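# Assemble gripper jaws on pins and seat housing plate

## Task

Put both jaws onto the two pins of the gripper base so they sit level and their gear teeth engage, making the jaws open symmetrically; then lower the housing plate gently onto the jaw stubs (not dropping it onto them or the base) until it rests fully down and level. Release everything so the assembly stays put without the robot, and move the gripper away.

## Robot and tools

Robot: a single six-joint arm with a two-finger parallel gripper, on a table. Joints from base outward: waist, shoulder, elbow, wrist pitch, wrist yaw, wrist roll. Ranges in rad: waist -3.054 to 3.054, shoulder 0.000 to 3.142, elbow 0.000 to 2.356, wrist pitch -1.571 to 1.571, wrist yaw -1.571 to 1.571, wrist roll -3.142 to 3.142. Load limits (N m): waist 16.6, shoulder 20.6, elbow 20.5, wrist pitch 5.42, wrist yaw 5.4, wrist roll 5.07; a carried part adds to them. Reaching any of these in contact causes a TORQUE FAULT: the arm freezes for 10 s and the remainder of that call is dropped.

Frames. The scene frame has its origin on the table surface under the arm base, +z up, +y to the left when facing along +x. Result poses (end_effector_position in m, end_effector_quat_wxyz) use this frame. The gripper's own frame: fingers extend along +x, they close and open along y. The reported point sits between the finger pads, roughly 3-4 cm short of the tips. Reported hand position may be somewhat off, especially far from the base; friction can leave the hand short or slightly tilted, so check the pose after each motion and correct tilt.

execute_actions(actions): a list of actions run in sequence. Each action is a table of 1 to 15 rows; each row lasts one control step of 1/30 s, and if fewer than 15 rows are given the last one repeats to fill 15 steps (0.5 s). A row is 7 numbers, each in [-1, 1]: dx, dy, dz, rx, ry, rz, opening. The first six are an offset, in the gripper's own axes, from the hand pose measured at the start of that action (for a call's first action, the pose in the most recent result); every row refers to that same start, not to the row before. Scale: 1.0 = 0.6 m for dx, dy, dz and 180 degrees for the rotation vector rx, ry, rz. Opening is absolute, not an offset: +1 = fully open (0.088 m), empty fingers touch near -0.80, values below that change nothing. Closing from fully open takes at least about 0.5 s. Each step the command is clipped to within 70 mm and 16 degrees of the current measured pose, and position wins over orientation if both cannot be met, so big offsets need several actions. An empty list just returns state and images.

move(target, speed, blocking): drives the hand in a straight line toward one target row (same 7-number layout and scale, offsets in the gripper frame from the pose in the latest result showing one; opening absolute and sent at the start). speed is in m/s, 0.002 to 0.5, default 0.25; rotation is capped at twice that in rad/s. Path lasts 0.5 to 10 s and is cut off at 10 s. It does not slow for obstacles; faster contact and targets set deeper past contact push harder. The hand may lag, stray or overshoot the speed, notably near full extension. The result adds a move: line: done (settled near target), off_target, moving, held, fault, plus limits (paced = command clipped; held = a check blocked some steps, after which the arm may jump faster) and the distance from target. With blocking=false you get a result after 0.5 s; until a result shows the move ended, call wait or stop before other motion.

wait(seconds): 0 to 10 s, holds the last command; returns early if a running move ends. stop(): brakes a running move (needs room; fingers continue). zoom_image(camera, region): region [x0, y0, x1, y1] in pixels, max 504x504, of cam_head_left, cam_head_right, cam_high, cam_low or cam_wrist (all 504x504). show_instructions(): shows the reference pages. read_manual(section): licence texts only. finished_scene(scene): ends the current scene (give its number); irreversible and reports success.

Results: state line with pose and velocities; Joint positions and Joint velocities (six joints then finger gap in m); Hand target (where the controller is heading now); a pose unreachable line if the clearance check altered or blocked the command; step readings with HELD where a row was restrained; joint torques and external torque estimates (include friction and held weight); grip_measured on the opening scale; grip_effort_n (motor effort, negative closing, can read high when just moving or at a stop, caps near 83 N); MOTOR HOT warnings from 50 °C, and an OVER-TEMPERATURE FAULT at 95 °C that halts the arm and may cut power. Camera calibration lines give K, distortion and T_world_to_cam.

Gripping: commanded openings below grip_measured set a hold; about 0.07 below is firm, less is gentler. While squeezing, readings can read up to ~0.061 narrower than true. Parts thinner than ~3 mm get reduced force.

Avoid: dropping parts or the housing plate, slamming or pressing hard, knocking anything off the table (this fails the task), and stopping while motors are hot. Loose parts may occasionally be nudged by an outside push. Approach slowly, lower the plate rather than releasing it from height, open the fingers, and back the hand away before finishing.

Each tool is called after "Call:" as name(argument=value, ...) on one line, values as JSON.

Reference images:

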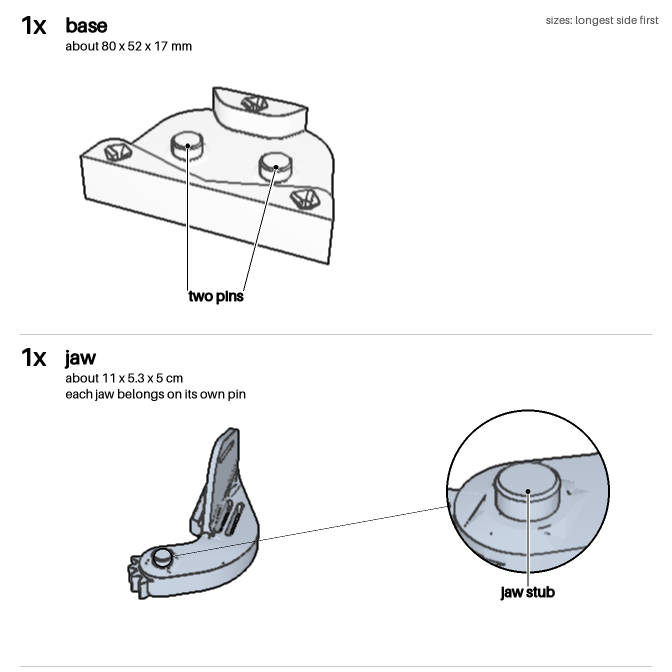

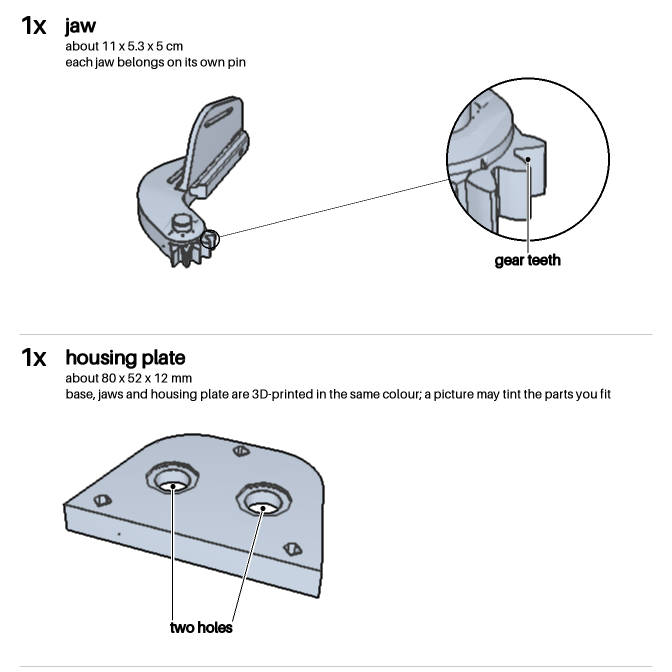

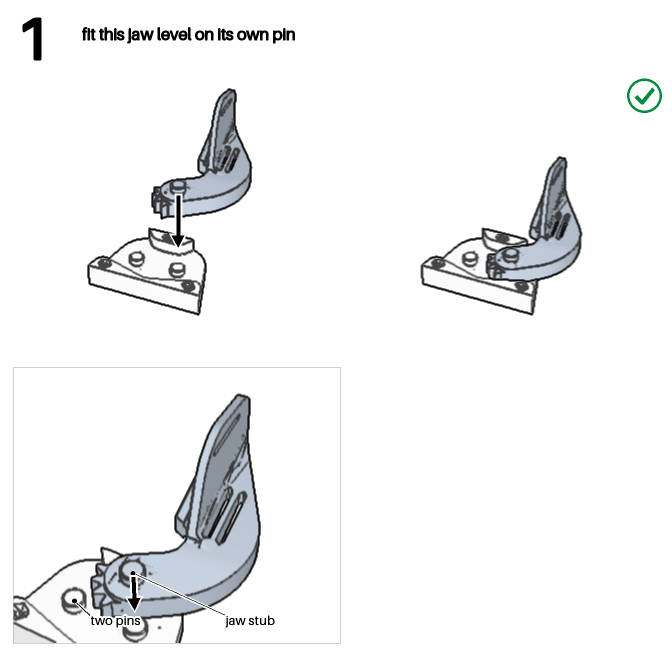

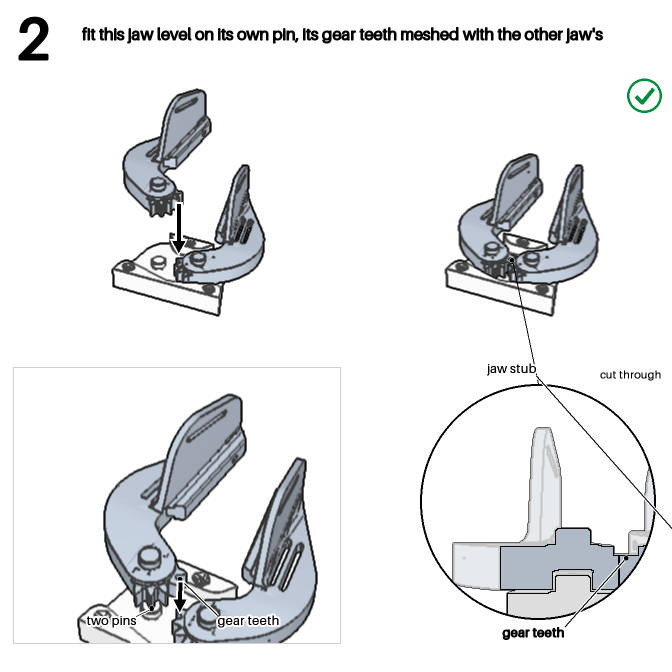

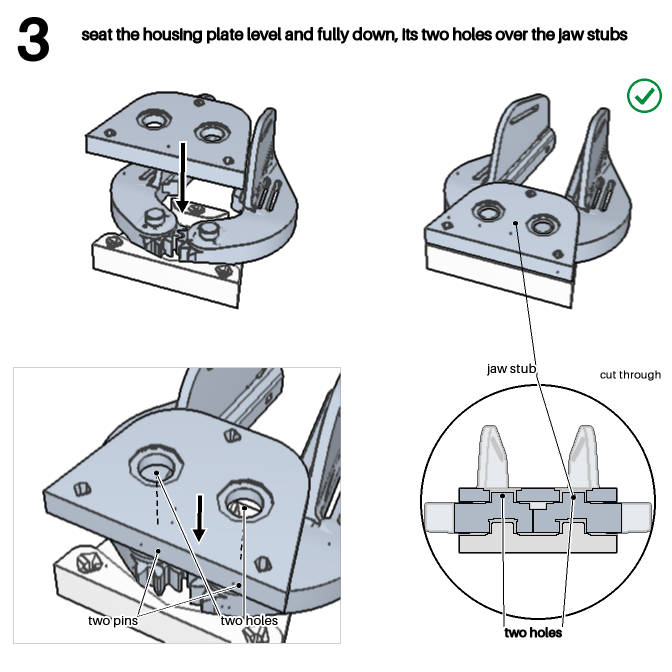

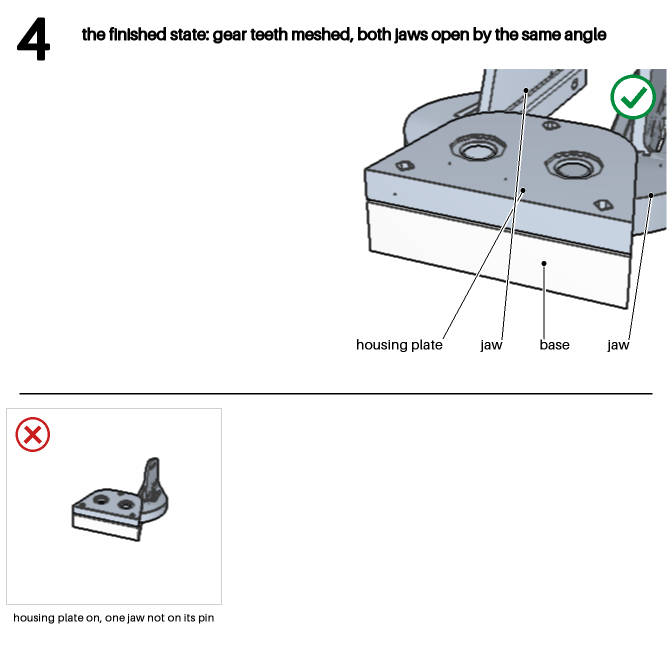

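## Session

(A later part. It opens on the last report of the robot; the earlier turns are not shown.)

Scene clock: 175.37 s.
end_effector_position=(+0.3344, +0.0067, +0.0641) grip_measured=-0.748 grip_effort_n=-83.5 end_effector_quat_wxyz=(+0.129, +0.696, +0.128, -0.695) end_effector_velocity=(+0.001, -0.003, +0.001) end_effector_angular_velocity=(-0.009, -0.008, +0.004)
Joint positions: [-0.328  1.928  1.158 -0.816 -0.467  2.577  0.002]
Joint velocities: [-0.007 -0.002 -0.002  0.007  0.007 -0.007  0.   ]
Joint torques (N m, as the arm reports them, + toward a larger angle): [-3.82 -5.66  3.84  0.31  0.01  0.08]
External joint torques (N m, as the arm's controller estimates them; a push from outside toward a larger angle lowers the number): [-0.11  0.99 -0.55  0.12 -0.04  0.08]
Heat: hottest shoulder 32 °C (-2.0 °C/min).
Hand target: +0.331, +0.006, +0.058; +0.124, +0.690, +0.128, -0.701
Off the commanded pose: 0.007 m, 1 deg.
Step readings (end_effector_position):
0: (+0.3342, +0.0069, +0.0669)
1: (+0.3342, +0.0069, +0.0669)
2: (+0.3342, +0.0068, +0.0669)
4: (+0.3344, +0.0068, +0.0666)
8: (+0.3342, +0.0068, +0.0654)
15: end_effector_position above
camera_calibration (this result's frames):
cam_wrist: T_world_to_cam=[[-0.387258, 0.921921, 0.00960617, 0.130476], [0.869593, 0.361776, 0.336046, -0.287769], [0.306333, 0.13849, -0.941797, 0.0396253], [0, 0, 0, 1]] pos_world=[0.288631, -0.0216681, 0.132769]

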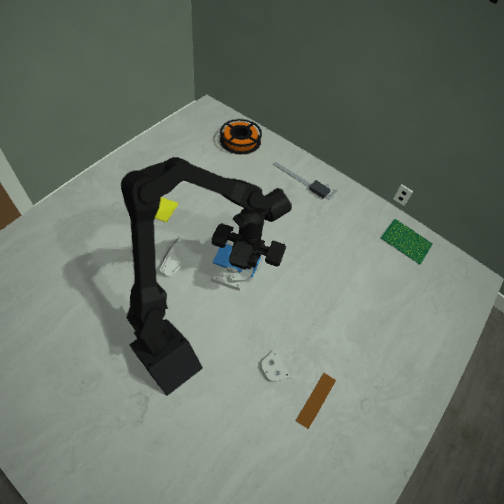

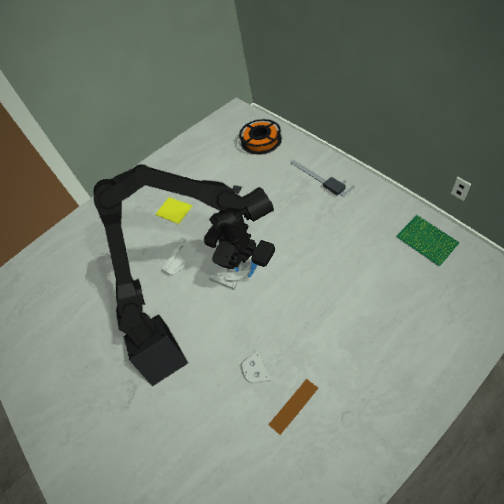

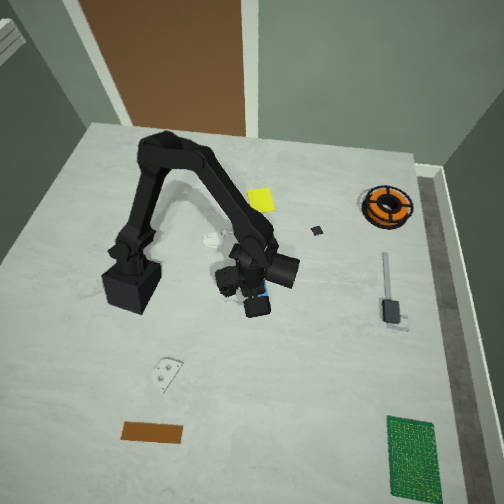

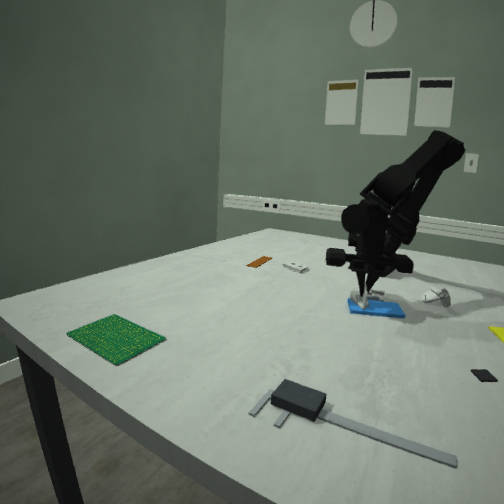

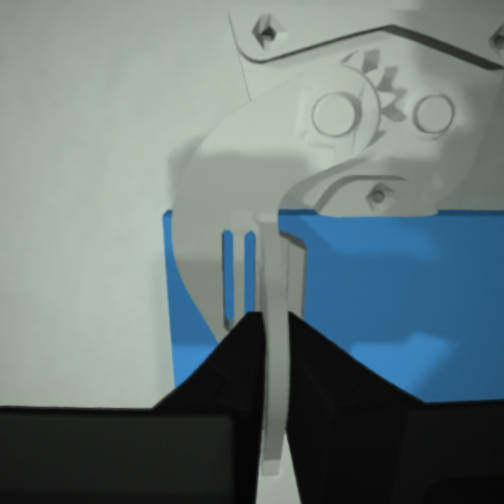

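Call:
zoom_image(camera="cam_wrist", region=[300, 20, 470, 220])

Call:
zoom_image(camera="cam_low", region=[340, 265, 410, 325])

Call:
zoom_image(camera="cam_head_left", region=[200, 250, 270, 300])

Region (300, 20, 470, 220) of cam_wrist's 504x504 image, scaled by 2.520, with more detail than that image has; it fills the left 428 columns of this view, and the rest is white.

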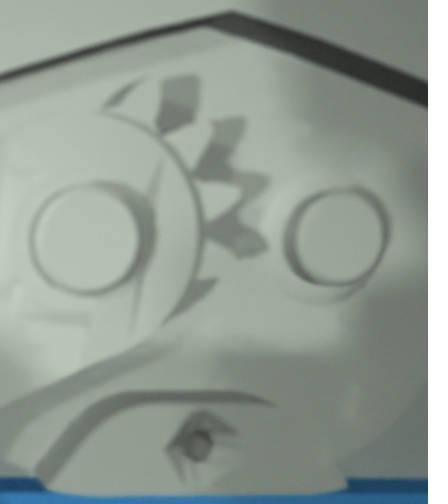

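Region (340, 265, 410, 325) of cam_low's 504x504 image, scaled by 7.200, with more detail than that image has; it fills the top 432 rows of this view, and the rest is white.

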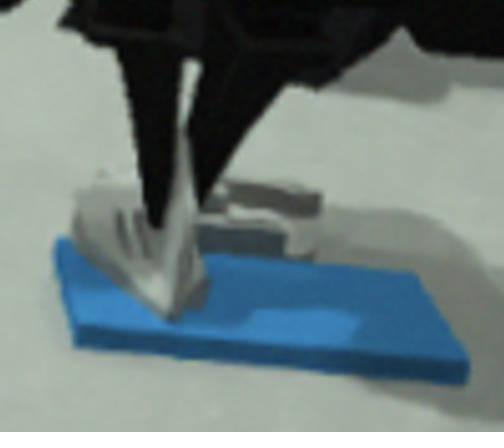

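Region (200, 250, 270, 300) of cam_head_left's 504x504 image, scaled by 7.200, with more detail than that image has; it fills the top 360 rows of this view, and the rest is white.

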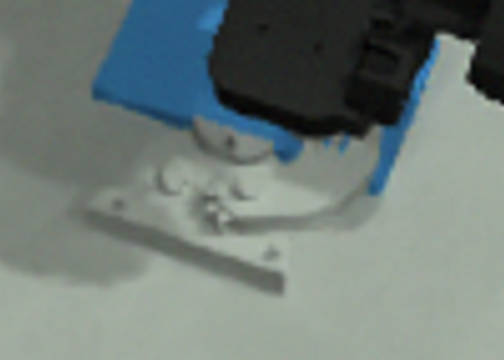

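Call:
execute_actions(actions=[[[0.003,0,0.002,0,0,0,-0.78],[0.002,0,0.001,0,0,0,-0.75],[0,0,0,0,0,0,-0.73],[0,0,0,0,0,0,-0.71],[0,0,0,0,0,0,-0.69],[0,0,0,0,0,0,-0.67],[0,0,0,0,0,0,-0.64],[0,0,0,0,0,0,-0.60],[0,0,0,0,0,0,-0.55],[0,0,0,0,0,0,-0.50],[0,0,0,0,0,0,-0.45],[0,0,0,0,0,0,-0.40]]])

Scene clock: 181.97 s.
end_effector_position=(+0.3347, +0.0066, +0.0641) grip_measured=-0.438 grip_effort_n=13.3 end_effector_quat_wxyz=(+0.130, +0.696, +0.128, -0.694) end_effector_velocity=(-0.002, +0.001, +0.001) end_effector_angular_velocity=(+0.008, +0.004, +0.002)
Joint positions: [-0.328  1.928  1.158 -0.815 -0.467  2.578  0.018]
Joint velocities: [-0.002 -0.002 -0.002 -0.007 -0.007 -0.007  0.02 ]
Joint torques (N m, as the arm reports them, + toward a larger angle): [-4.11 -7.32  4.84  0.03  0.02 -0.03]
External joint torques (N m, as the arm's controller estimates them; a push from outside toward a larger angle lowers the number): [-0.45 -0.69  0.42 -0.19 -0.02 -0.03]
Heat: hottest shoulder 32 °C (-3.1 °C/min).
Hand target: +0.334, +0.007, +0.064; +0.129, +0.696, +0.128, -0.695
Off the commanded pose: 0.000 m, 0 deg.
Step readings (end_effector_position):
0: (+0.3346, +0.0067, +0.0641)
1: (+0.3346, +0.0066, +0.0641)
2: (+0.3349, +0.0066, +0.0641)
4: (+0.3349, +0.0066, +0.0641)
8: (+0.3349, +0.0066, +0.0641)
15: end_effector_position above
camera_calibration (this result's frames):
cam_wrist: T_world_to_cam=[[-0.387552, 0.921805, 0.00884143, 0.130797], [0.869032, 0.362132, 0.33711, -0.287894], [0.307548, 0.138331, -0.941424, 0.0391121], [0, 0, 0, 1]] pos_world=[0.288851, -0.0217243, 0.132717]

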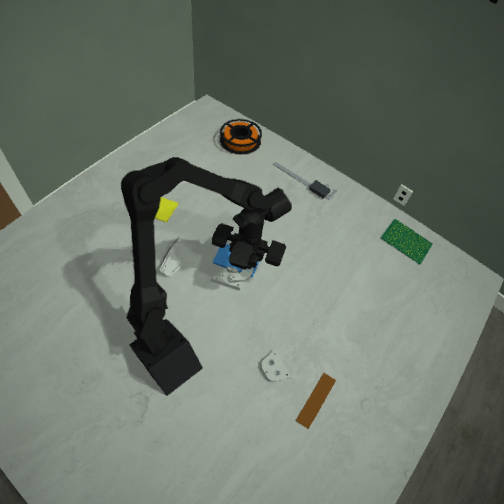

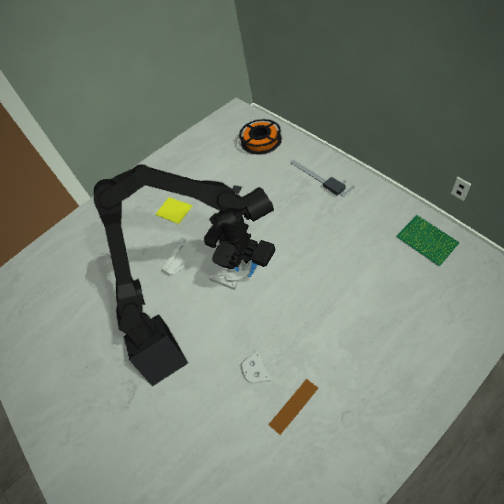

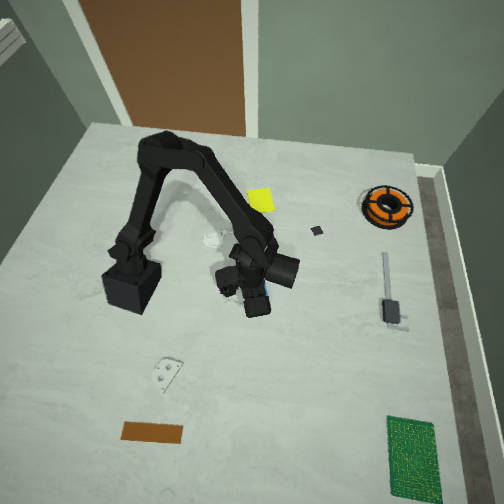

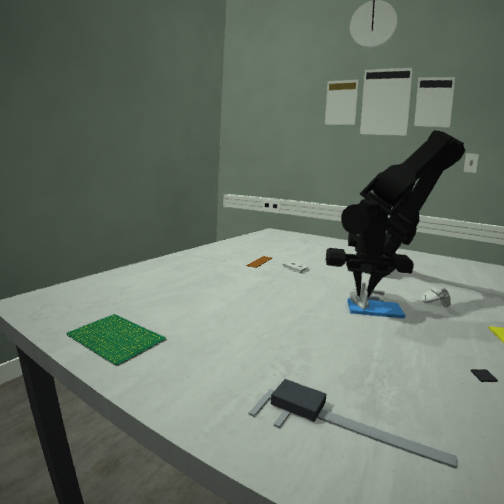

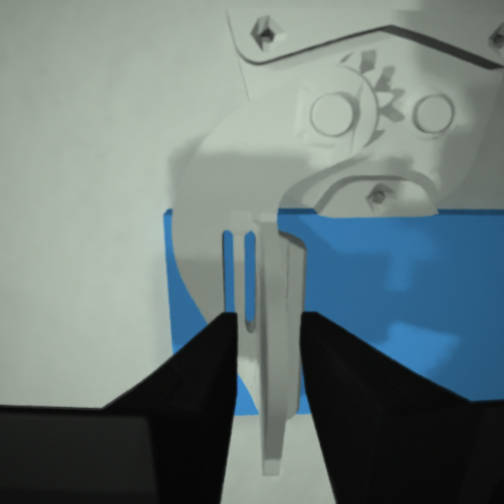

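Call:
move(target=[-0.085, 0, -0.005, 0, 0, 0, -0.35], speed=0.15)

Scene clock: 203.27 s.
end_effector_position=(+0.3348, +0.0074, +0.1099) grip_measured=-0.353 grip_effort_n=13.7 end_effector_quat_wxyz=(+0.124, +0.692, +0.128, -0.699) end_effector_velocity=(-0.001, +0.003, +0.004) end_effector_angular_velocity=(+0.009, +0.003, +0.002)
Joint positions: [-0.389  1.884  1.277 -1.025 -0.467  2.51   0.022]
Joint velocities: [-0.002 -0.007  0.007 -0.022 -0.007 -0.007 -0.   ]
Joint torques (N m, as the arm reports them, + toward a larger angle): [-4.32 -8.39  6.16  0.01  0.07 -0.12]
External joint torques (N m, as the arm's controller estimates them; a push from outside toward a larger angle lowers the number): [-0.68 -1.82  1.38 -0.17  0.04 -0.13]
Heat: hottest shoulder 34 °C (-1.0 °C/min).
Hand target: +0.338, +0.008, +0.115; +0.130, +0.696, +0.128, -0.694
Off the commanded pose: 0.006 m, 1 deg.
move: done
camera_calibration (this result's frames):
cam_wrist: T_world_to_cam=[[-0.379593, 0.924947, 0.0195654, 0.125846], [0.876746, 0.352899, 0.32677, -0.305051], [0.295341, 0.141193, -0.944901, 0.0864971], [0, 0, 0, 1]] pos_world=[0.289676, -0.0209613, 0.178951]

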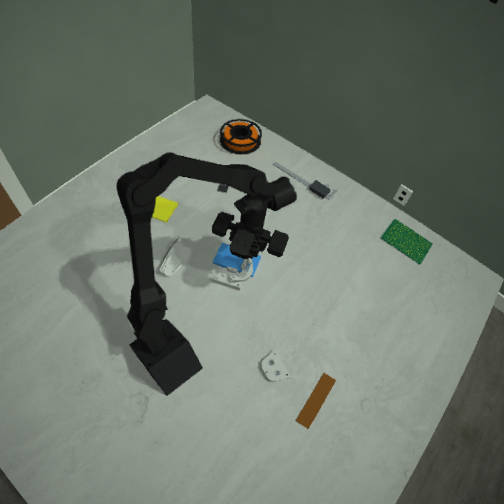

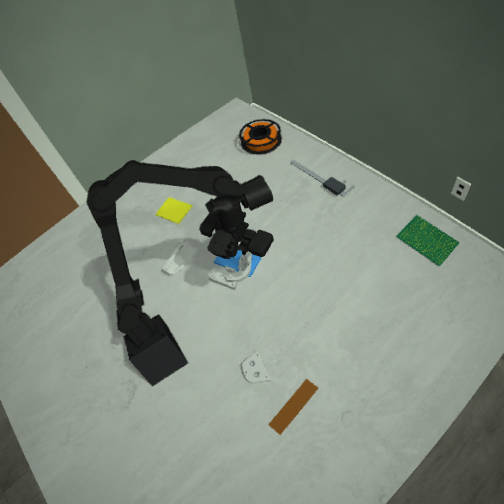

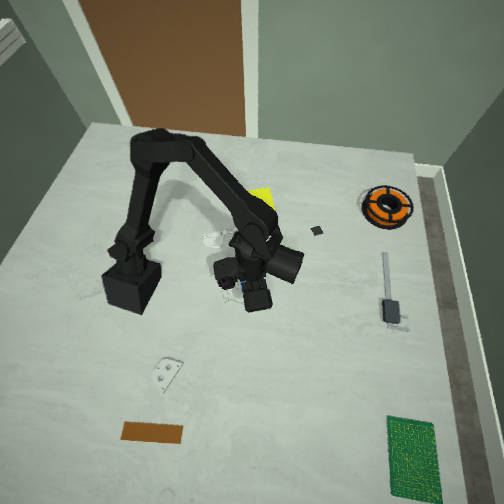

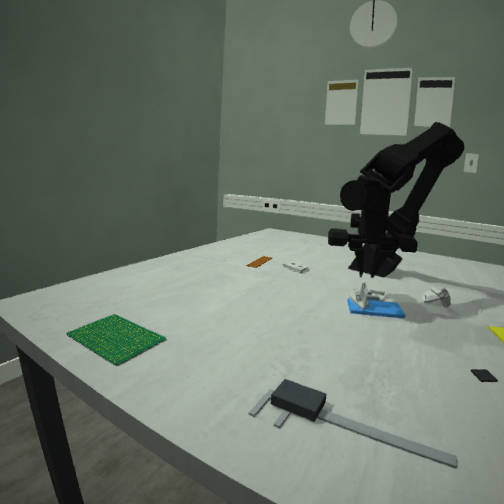

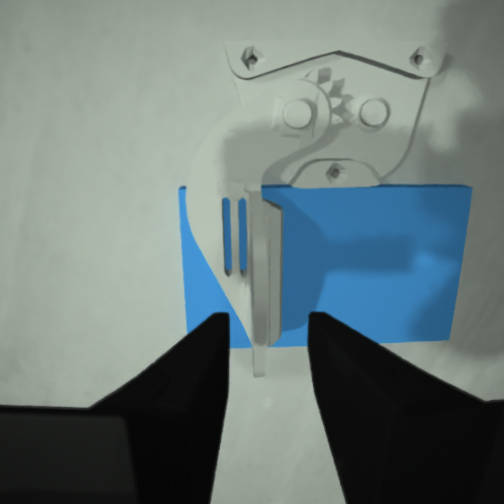

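Call:
move(target=[-0.0473, -0.3227, 0.066, -0.9693, -0.0033, 0.0044, 0.4], speed=0.5)

Scene clock: 210.63 s.
end_effector_position=(+0.2330, +0.1749, +0.1380) grip_measured=+0.398 grip_effort_n=12.8 end_effector_quat_wxyz=(+0.699, -0.088, +0.704, +0.090) end_effector_velocity=(-0.009, +0.001, +0.001) end_effector_angular_velocity=(+0.013, +0.033, +0.007)
Joint positions: [ 0.119  1.329  1.072 -1.122 -0.43   0.04   0.058]
Joint velocities: [-0.002 -0.007 -0.002 -0.037 -0.022 -0.022 -0.   ]
Joint torques (N m, as the arm reports them, + toward a larger angle): [-1.92 -6.67  5.02  0.1   0.07 -0.13]
External joint torques (N m, as the arm's controller estimates them; a push from outside toward a larger angle lowers the number): [ 0.04 -1.86 -0.03 -0.18  0.08 -0.13]
Heat: hottest shoulder 34 °C (+0.0 °C/min).
Hand target: +0.231, +0.175, +0.139; +0.700, -0.092, +0.702, +0.093
Off the commanded pose: 0.004 m, 1 deg.
move: done
camera_calibration (this result's frames):
cam_wrist: T_world_to_cam=[[0.2802, -0.959916, 0.00697148, 0.10938], [-0.902846, -0.26106, 0.341638, 0.235827], [-0.326124, -0.102021, -0.939806, 0.306112], [0, 0, 0, 1]] pos_world=[0.282098, 0.197791, 0.206356]

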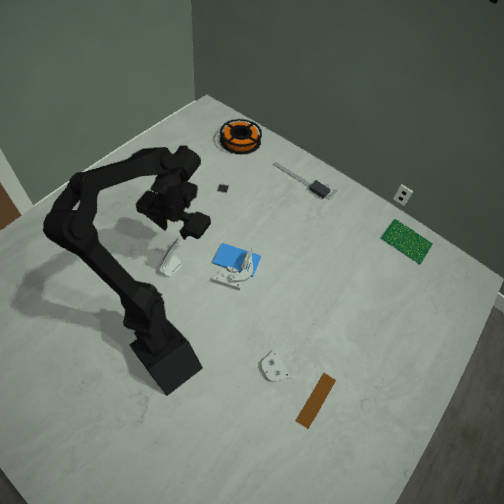

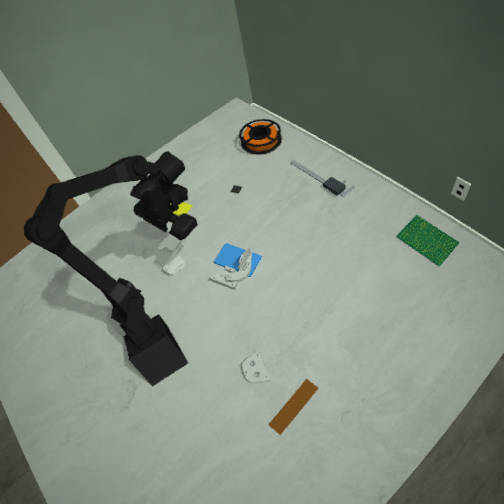

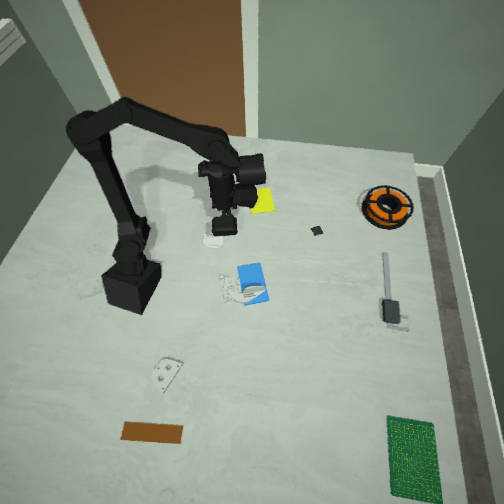

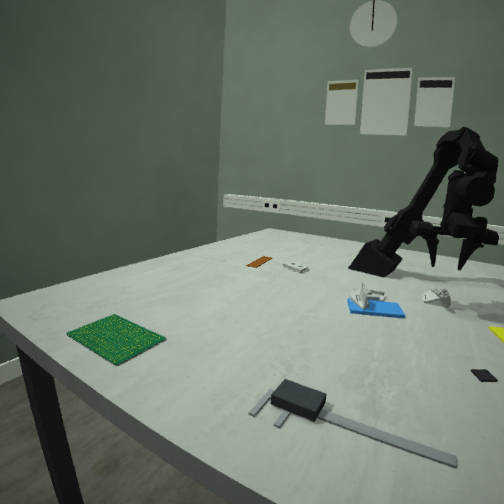

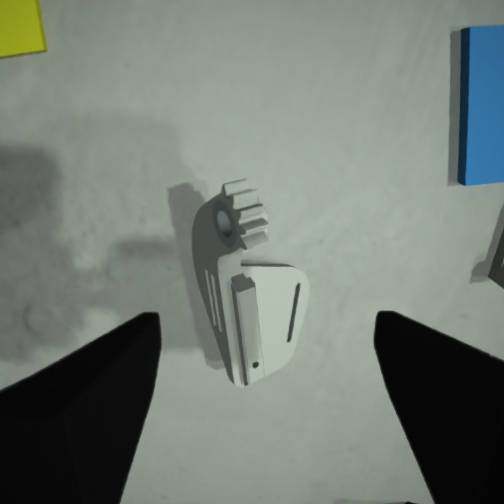

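Call:
zoom_image(camera="cam_wrist", region=[150, 165, 350, 400])

Call:
zoom_image(camera="cam_low", region=[400, 230, 500, 320])

Region (150, 165, 350, 400) of cam_wrist's 504x504 image, scaled by 2.145, with more detail than that image has; it fills the left 429 columns of this view, and the rest is white.

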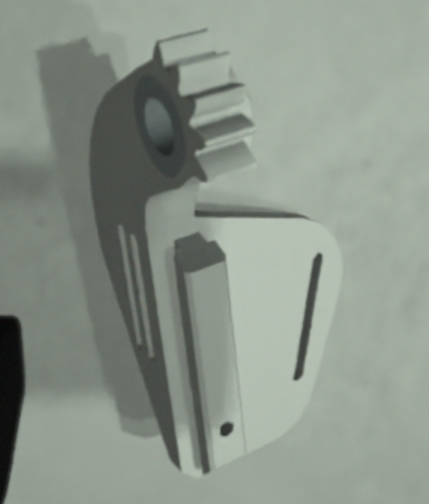

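Region (400, 230, 500, 320) of cam_low's 504x504 image, scaled by 5.040, with more detail than that image has; it fills the top 454 rows of this view, and the rest is white.

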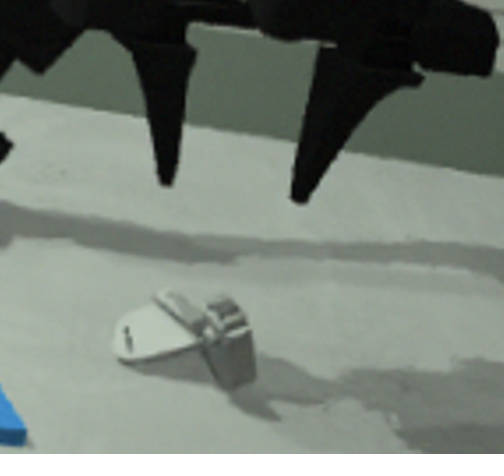

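Call:
move(target=[0.0797, -0.0413, 0.0252, -0.0463, 0.0095, 0.1541, -0.05], speed=0.3)

Scene clock: 223.63 s.
end_effector_position=(+0.2508, +0.1551, +0.0910) grip_measured=-0.047 grip_effort_n=-16.5 end_effector_quat_wxyz=(+0.640, +0.030, +0.705, +0.303) end_effector_velocity=(+0.000, +0.002, +0.002) end_effector_angular_velocity=(+0.022, +0.001, -0.004)
Joint positions: [-0.103  1.664  1.006 -1.072 -0.903 -0.514  0.037]
Joint velocities: [-0.002  0.002  0.002 -0.007 -0.022 -0.007 -0.   ]
Joint torques (N m, as the arm reports them, + toward a larger angle): [-3.43 -4.55  5.56 -0.21 -0.38 -0.15]
External joint torques (N m, as the arm's controller estimates them; a push from outside toward a larger angle lowers the number): [-0.67  0.88  1.41 -0.16 -0.06 -0.12]
Heat: hottest shoulder 34 °C (+1.0 °C/min).
Hand target: +0.253, +0.154, +0.091; +0.640, +0.032, +0.705, +0.304
Off the commanded pose: 0.003 m, 0 deg.
move: done
camera_calibration (this result's frames):
cam_wrist: T_world_to_cam=[[0.376584, -0.806463, -0.455854, 0.0798019], [-0.799122, -0.531714, 0.280508, 0.284394], [-0.468603, 0.258648, -0.844697, 0.23686], [0, 0, 0, 1]] pos_world=[0.308206, 0.15431, 0.156678]

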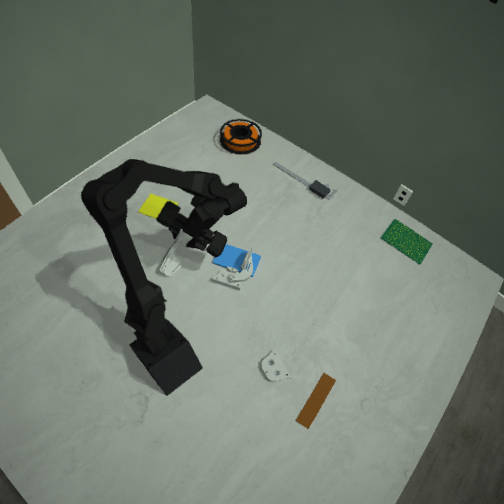

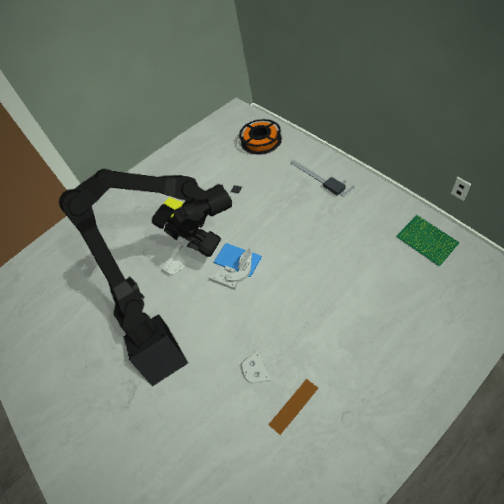

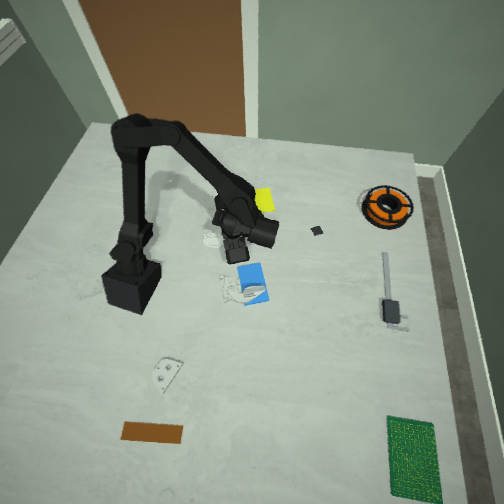

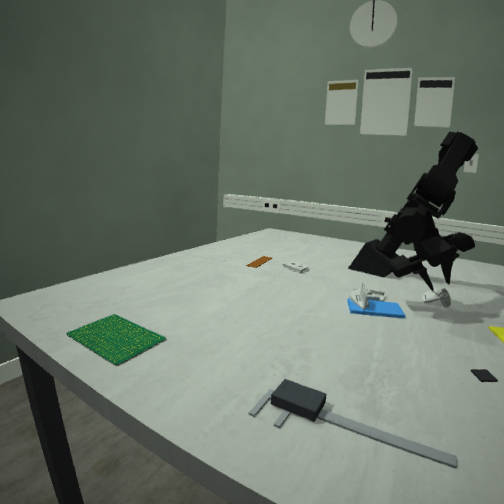

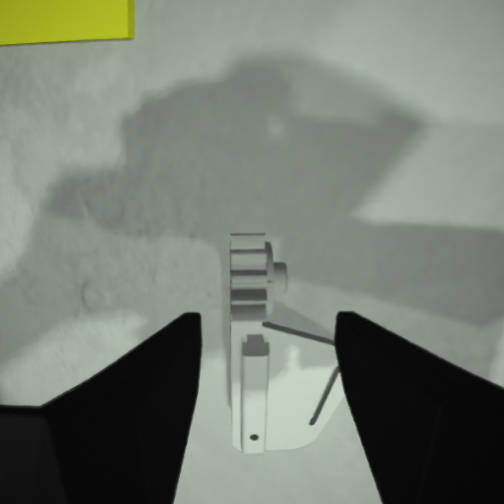

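Call:
move(target=[0.065, 0.0, 0.0, 0.0043, 0.0029, 0.0017, -0.05], speed=0.08)

Scene clock: 228.17 s.
end_effector_position=(+0.2465, +0.1724, +0.0599) grip_measured=-0.047 grip_effort_n=-16.5 end_effector_quat_wxyz=(+0.640, +0.029, +0.705, +0.303) end_effector_velocity=(+0.002, -0.002, -0.001) end_effector_angular_velocity=(-0.006, -0.014, -0.000)
Joint positions: [ 0.009  1.664  0.921 -0.844 -0.912 -0.332  0.037]
Joint velocities: [-0.002 -0.002 -0.007  0.022  0.007  0.007 -0.   ]
Joint torques (N m, as the arm reports them, + toward a larger angle): [-2.74 -5.06  3.53  0.15 -0.41  0.04]
External joint torques (N m, as the arm's controller estimates them; a push from outside toward a larger angle lowers the number): [-0.04  0.5  -0.41  0.08 -0.09  0.07]
Heat: hottest shoulder 33 °C (+0.0 °C/min).
Hand target: +0.244, +0.172, +0.057; +0.636, +0.035, +0.710, +0.300
Off the commanded pose: 0.004 m, 1 deg.
move: done
camera_calibration (this result's frames):
cam_wrist: T_world_to_cam=[[0.377034, -0.806874, -0.454753, 0.0811545], [-0.798826, -0.531776, 0.281233, 0.298754], [-0.468746, 0.257234, -0.845049, 0.204398], [0, 0, 0, 1]] pos_world=[0.303866, 0.171774, 0.125612]

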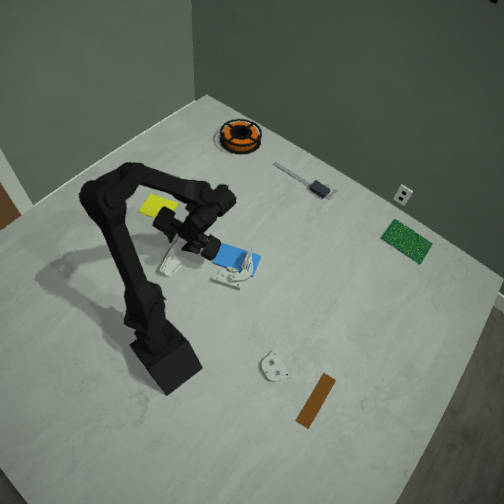

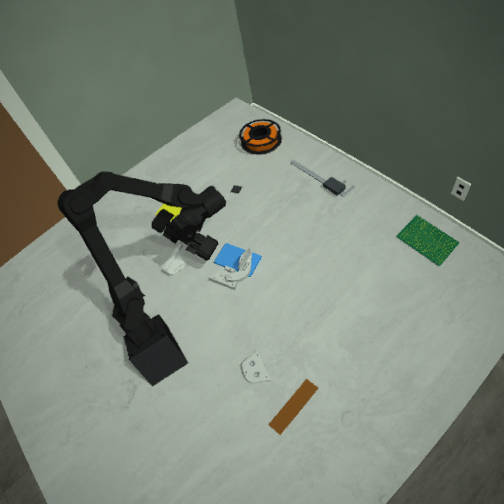

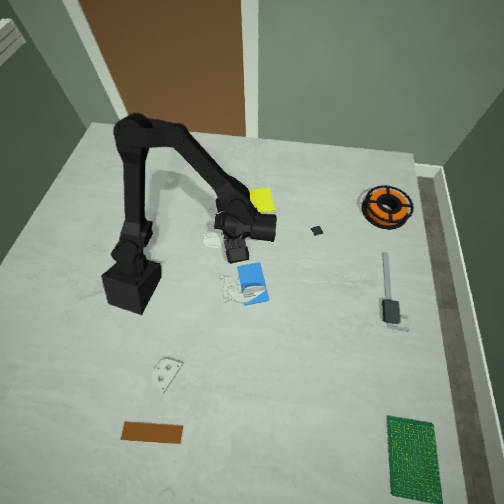

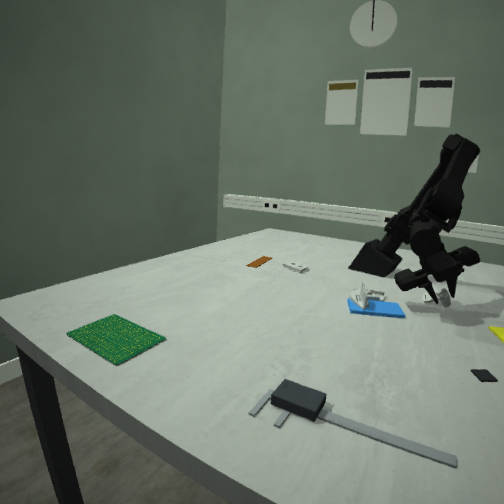

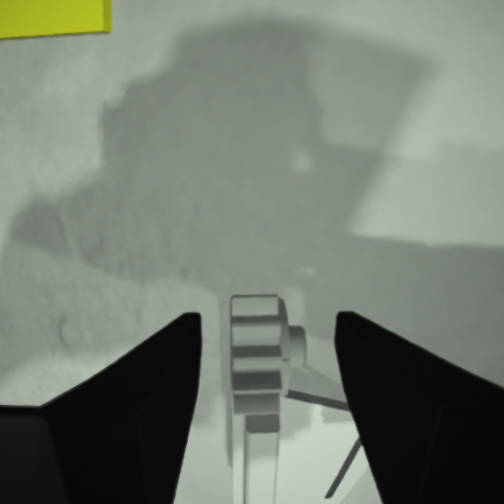

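Call:
execute_actions(actions=[])

Scene clock: 234.50 s.
end_effector_position=(+0.2466, +0.1725, +0.0598) grip_measured=-0.047 grip_effort_n=-16.0 end_effector_quat_wxyz=(+0.640, +0.029, +0.705, +0.303) end_effector_velocity=(-0.001, +0.002, +0.002) end_effector_angular_velocity=(+0.024, -0.002, +0.011)
Joint positions: [ 0.009  1.664  0.921 -0.842 -0.912 -0.331  0.037]
Joint velocities: [-0.002 -0.002 -0.002 -0.007 -0.022 -0.022 -0.   ]
Joint torques (N m, as the arm reports them, + toward a larger angle): [-2.74 -5.07  3.53  0.16 -0.41  0.06]
External joint torques (N m, as the arm's controller estimates them; a push from outside toward a larger angle lowers the number): [-0.06  0.48 -0.41  0.09 -0.08  0.09]
Heat: hottest shoulder 33 °C (+1.0 °C/min).
Hand target: +0.244, +0.172, +0.057; +0.636, +0.035, +0.710, +0.300
Off the commanded pose: 0.004 m, 1 deg.
camera_calibration (this result's frames):
cam_wrist: T_world_to_cam=[[0.376703, -0.807098, -0.454629, 0.08123], [-0.799155, -0.531344, 0.281113, 0.298892], [-0.46845, 0.257423, -0.845156, 0.204203], [0, 0, 0, 1]] pos_world=[0.30392, 0.171809, 0.12549]

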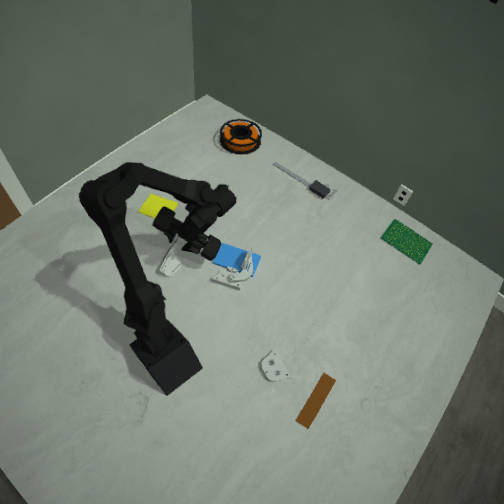

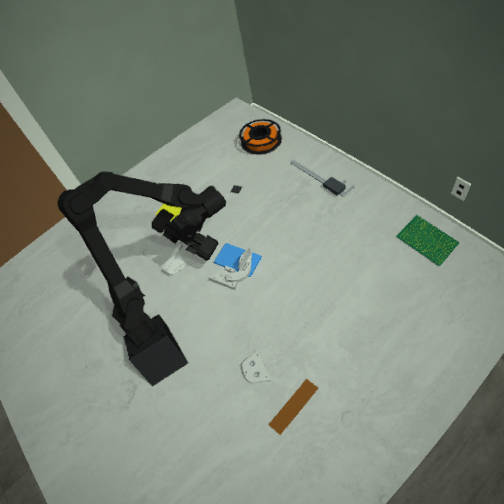

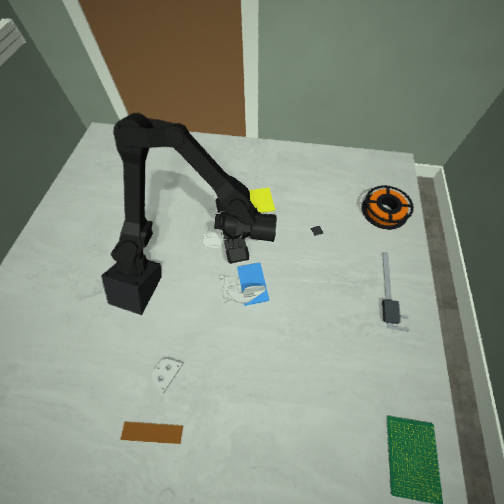

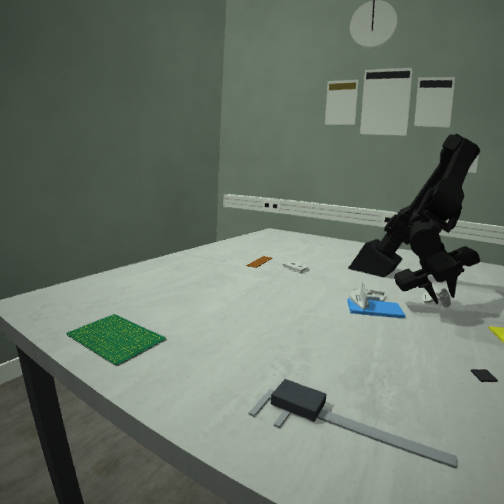

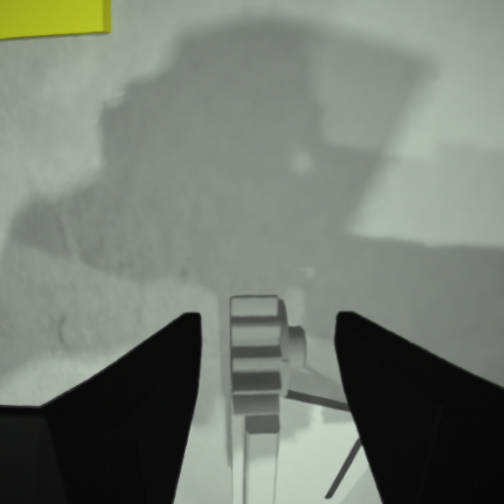

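Call:
execute_actions(actions=[[[0,0,0,0,0,0,-0.12],[0,0,0,0,0,0,-0.19],[0,0,0,0,0,0,-0.25],[0,0,0,0,0,0,-0.30],[0,0,0,0,0,0,-0.34],[0,0,0,0,0,0,-0.37],[0,0,0,0,0,0,-0.39],[0,0,0,0,0,0,-0.41],[0,0,0,0,0,0,-0.43],[0,0,0,0,0,0,-0.45],[0,0,0,0,0,0,-0.47],[0,0,0,0,0,0,-0.49],[0,0,0,0,0,0,-0.51],[0,0,0,0,0,0,-0.53],[0,0,0,0,0,0,-0.54]]])

Scene clock: 246.03 s.
end_effector_position=(+0.2465, +0.1726, +0.0598) grip_measured=-0.467 grip_effort_n=-83.5 end_effector_quat_wxyz=(+0.640, +0.030, +0.705, +0.303) end_effector_velocity=(-0.002, -0.002, -0.001) end_effector_angular_velocity=(-0.003, -0.007, +0.026)
Joint positions: [ 0.009  1.664  0.921 -0.843 -0.913 -0.331  0.016]
Joint velocities: [-0.002  0.002 -0.002 -0.007  0.007 -0.037 -0.   ]
Joint torques (N m, as the arm reports them, + toward a larger angle): [-3.   -6.15  4.42  0.04 -0.27 -0.05]
External joint torques (N m, as the arm's controller estimates them; a push from outside toward a larger angle lowers the number): [-0.31 -0.64  0.47 -0.04  0.05 -0.02]
Heat: hottest shoulder 32 °C (-1.0 °C/min).
Hand target: +0.247, +0.172, +0.060; +0.640, +0.029, +0.705, +0.303
Off the commanded pose: 0.000 m, 0 deg.
Step readings (end_effector_position):
0: (+0.2466, +0.1725, +0.0598)
1: (+0.2466, +0.1725, +0.0598)
2: (+0.2466, +0.1725, +0.0598)
4: (+0.2466, +0.1725, +0.0598)
8: (+0.2466, +0.1725, +0.0598)
15: end_effector_position above
camera_calibration (this result's frames):
cam_wrist: T_world_to_cam=[[0.376226, -0.806739, -0.455661, 0.0815299], [-0.799204, -0.531377, 0.280913, 0.298925], [-0.468751, 0.258479, -0.844666, 0.204069], [0, 0, 0, 1]] pos_world=[0.303885, 0.171868, 0.125548]

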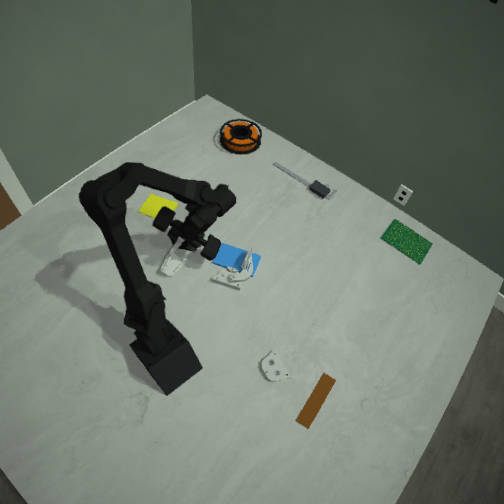

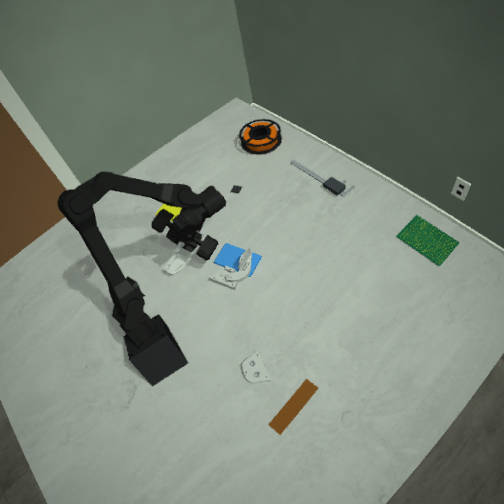

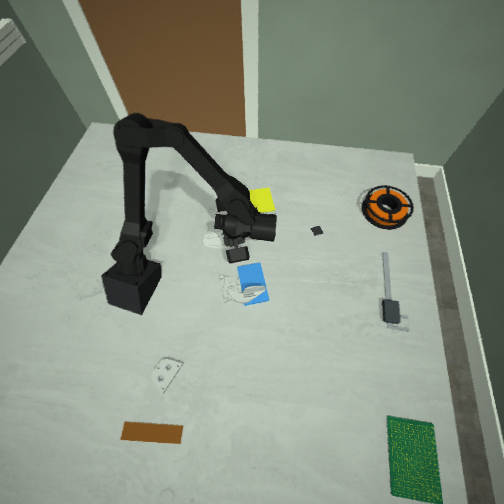

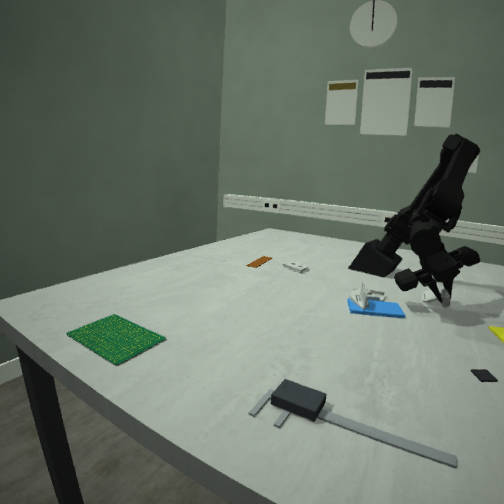

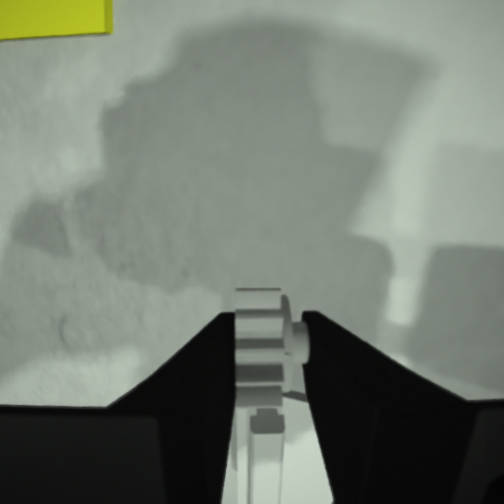

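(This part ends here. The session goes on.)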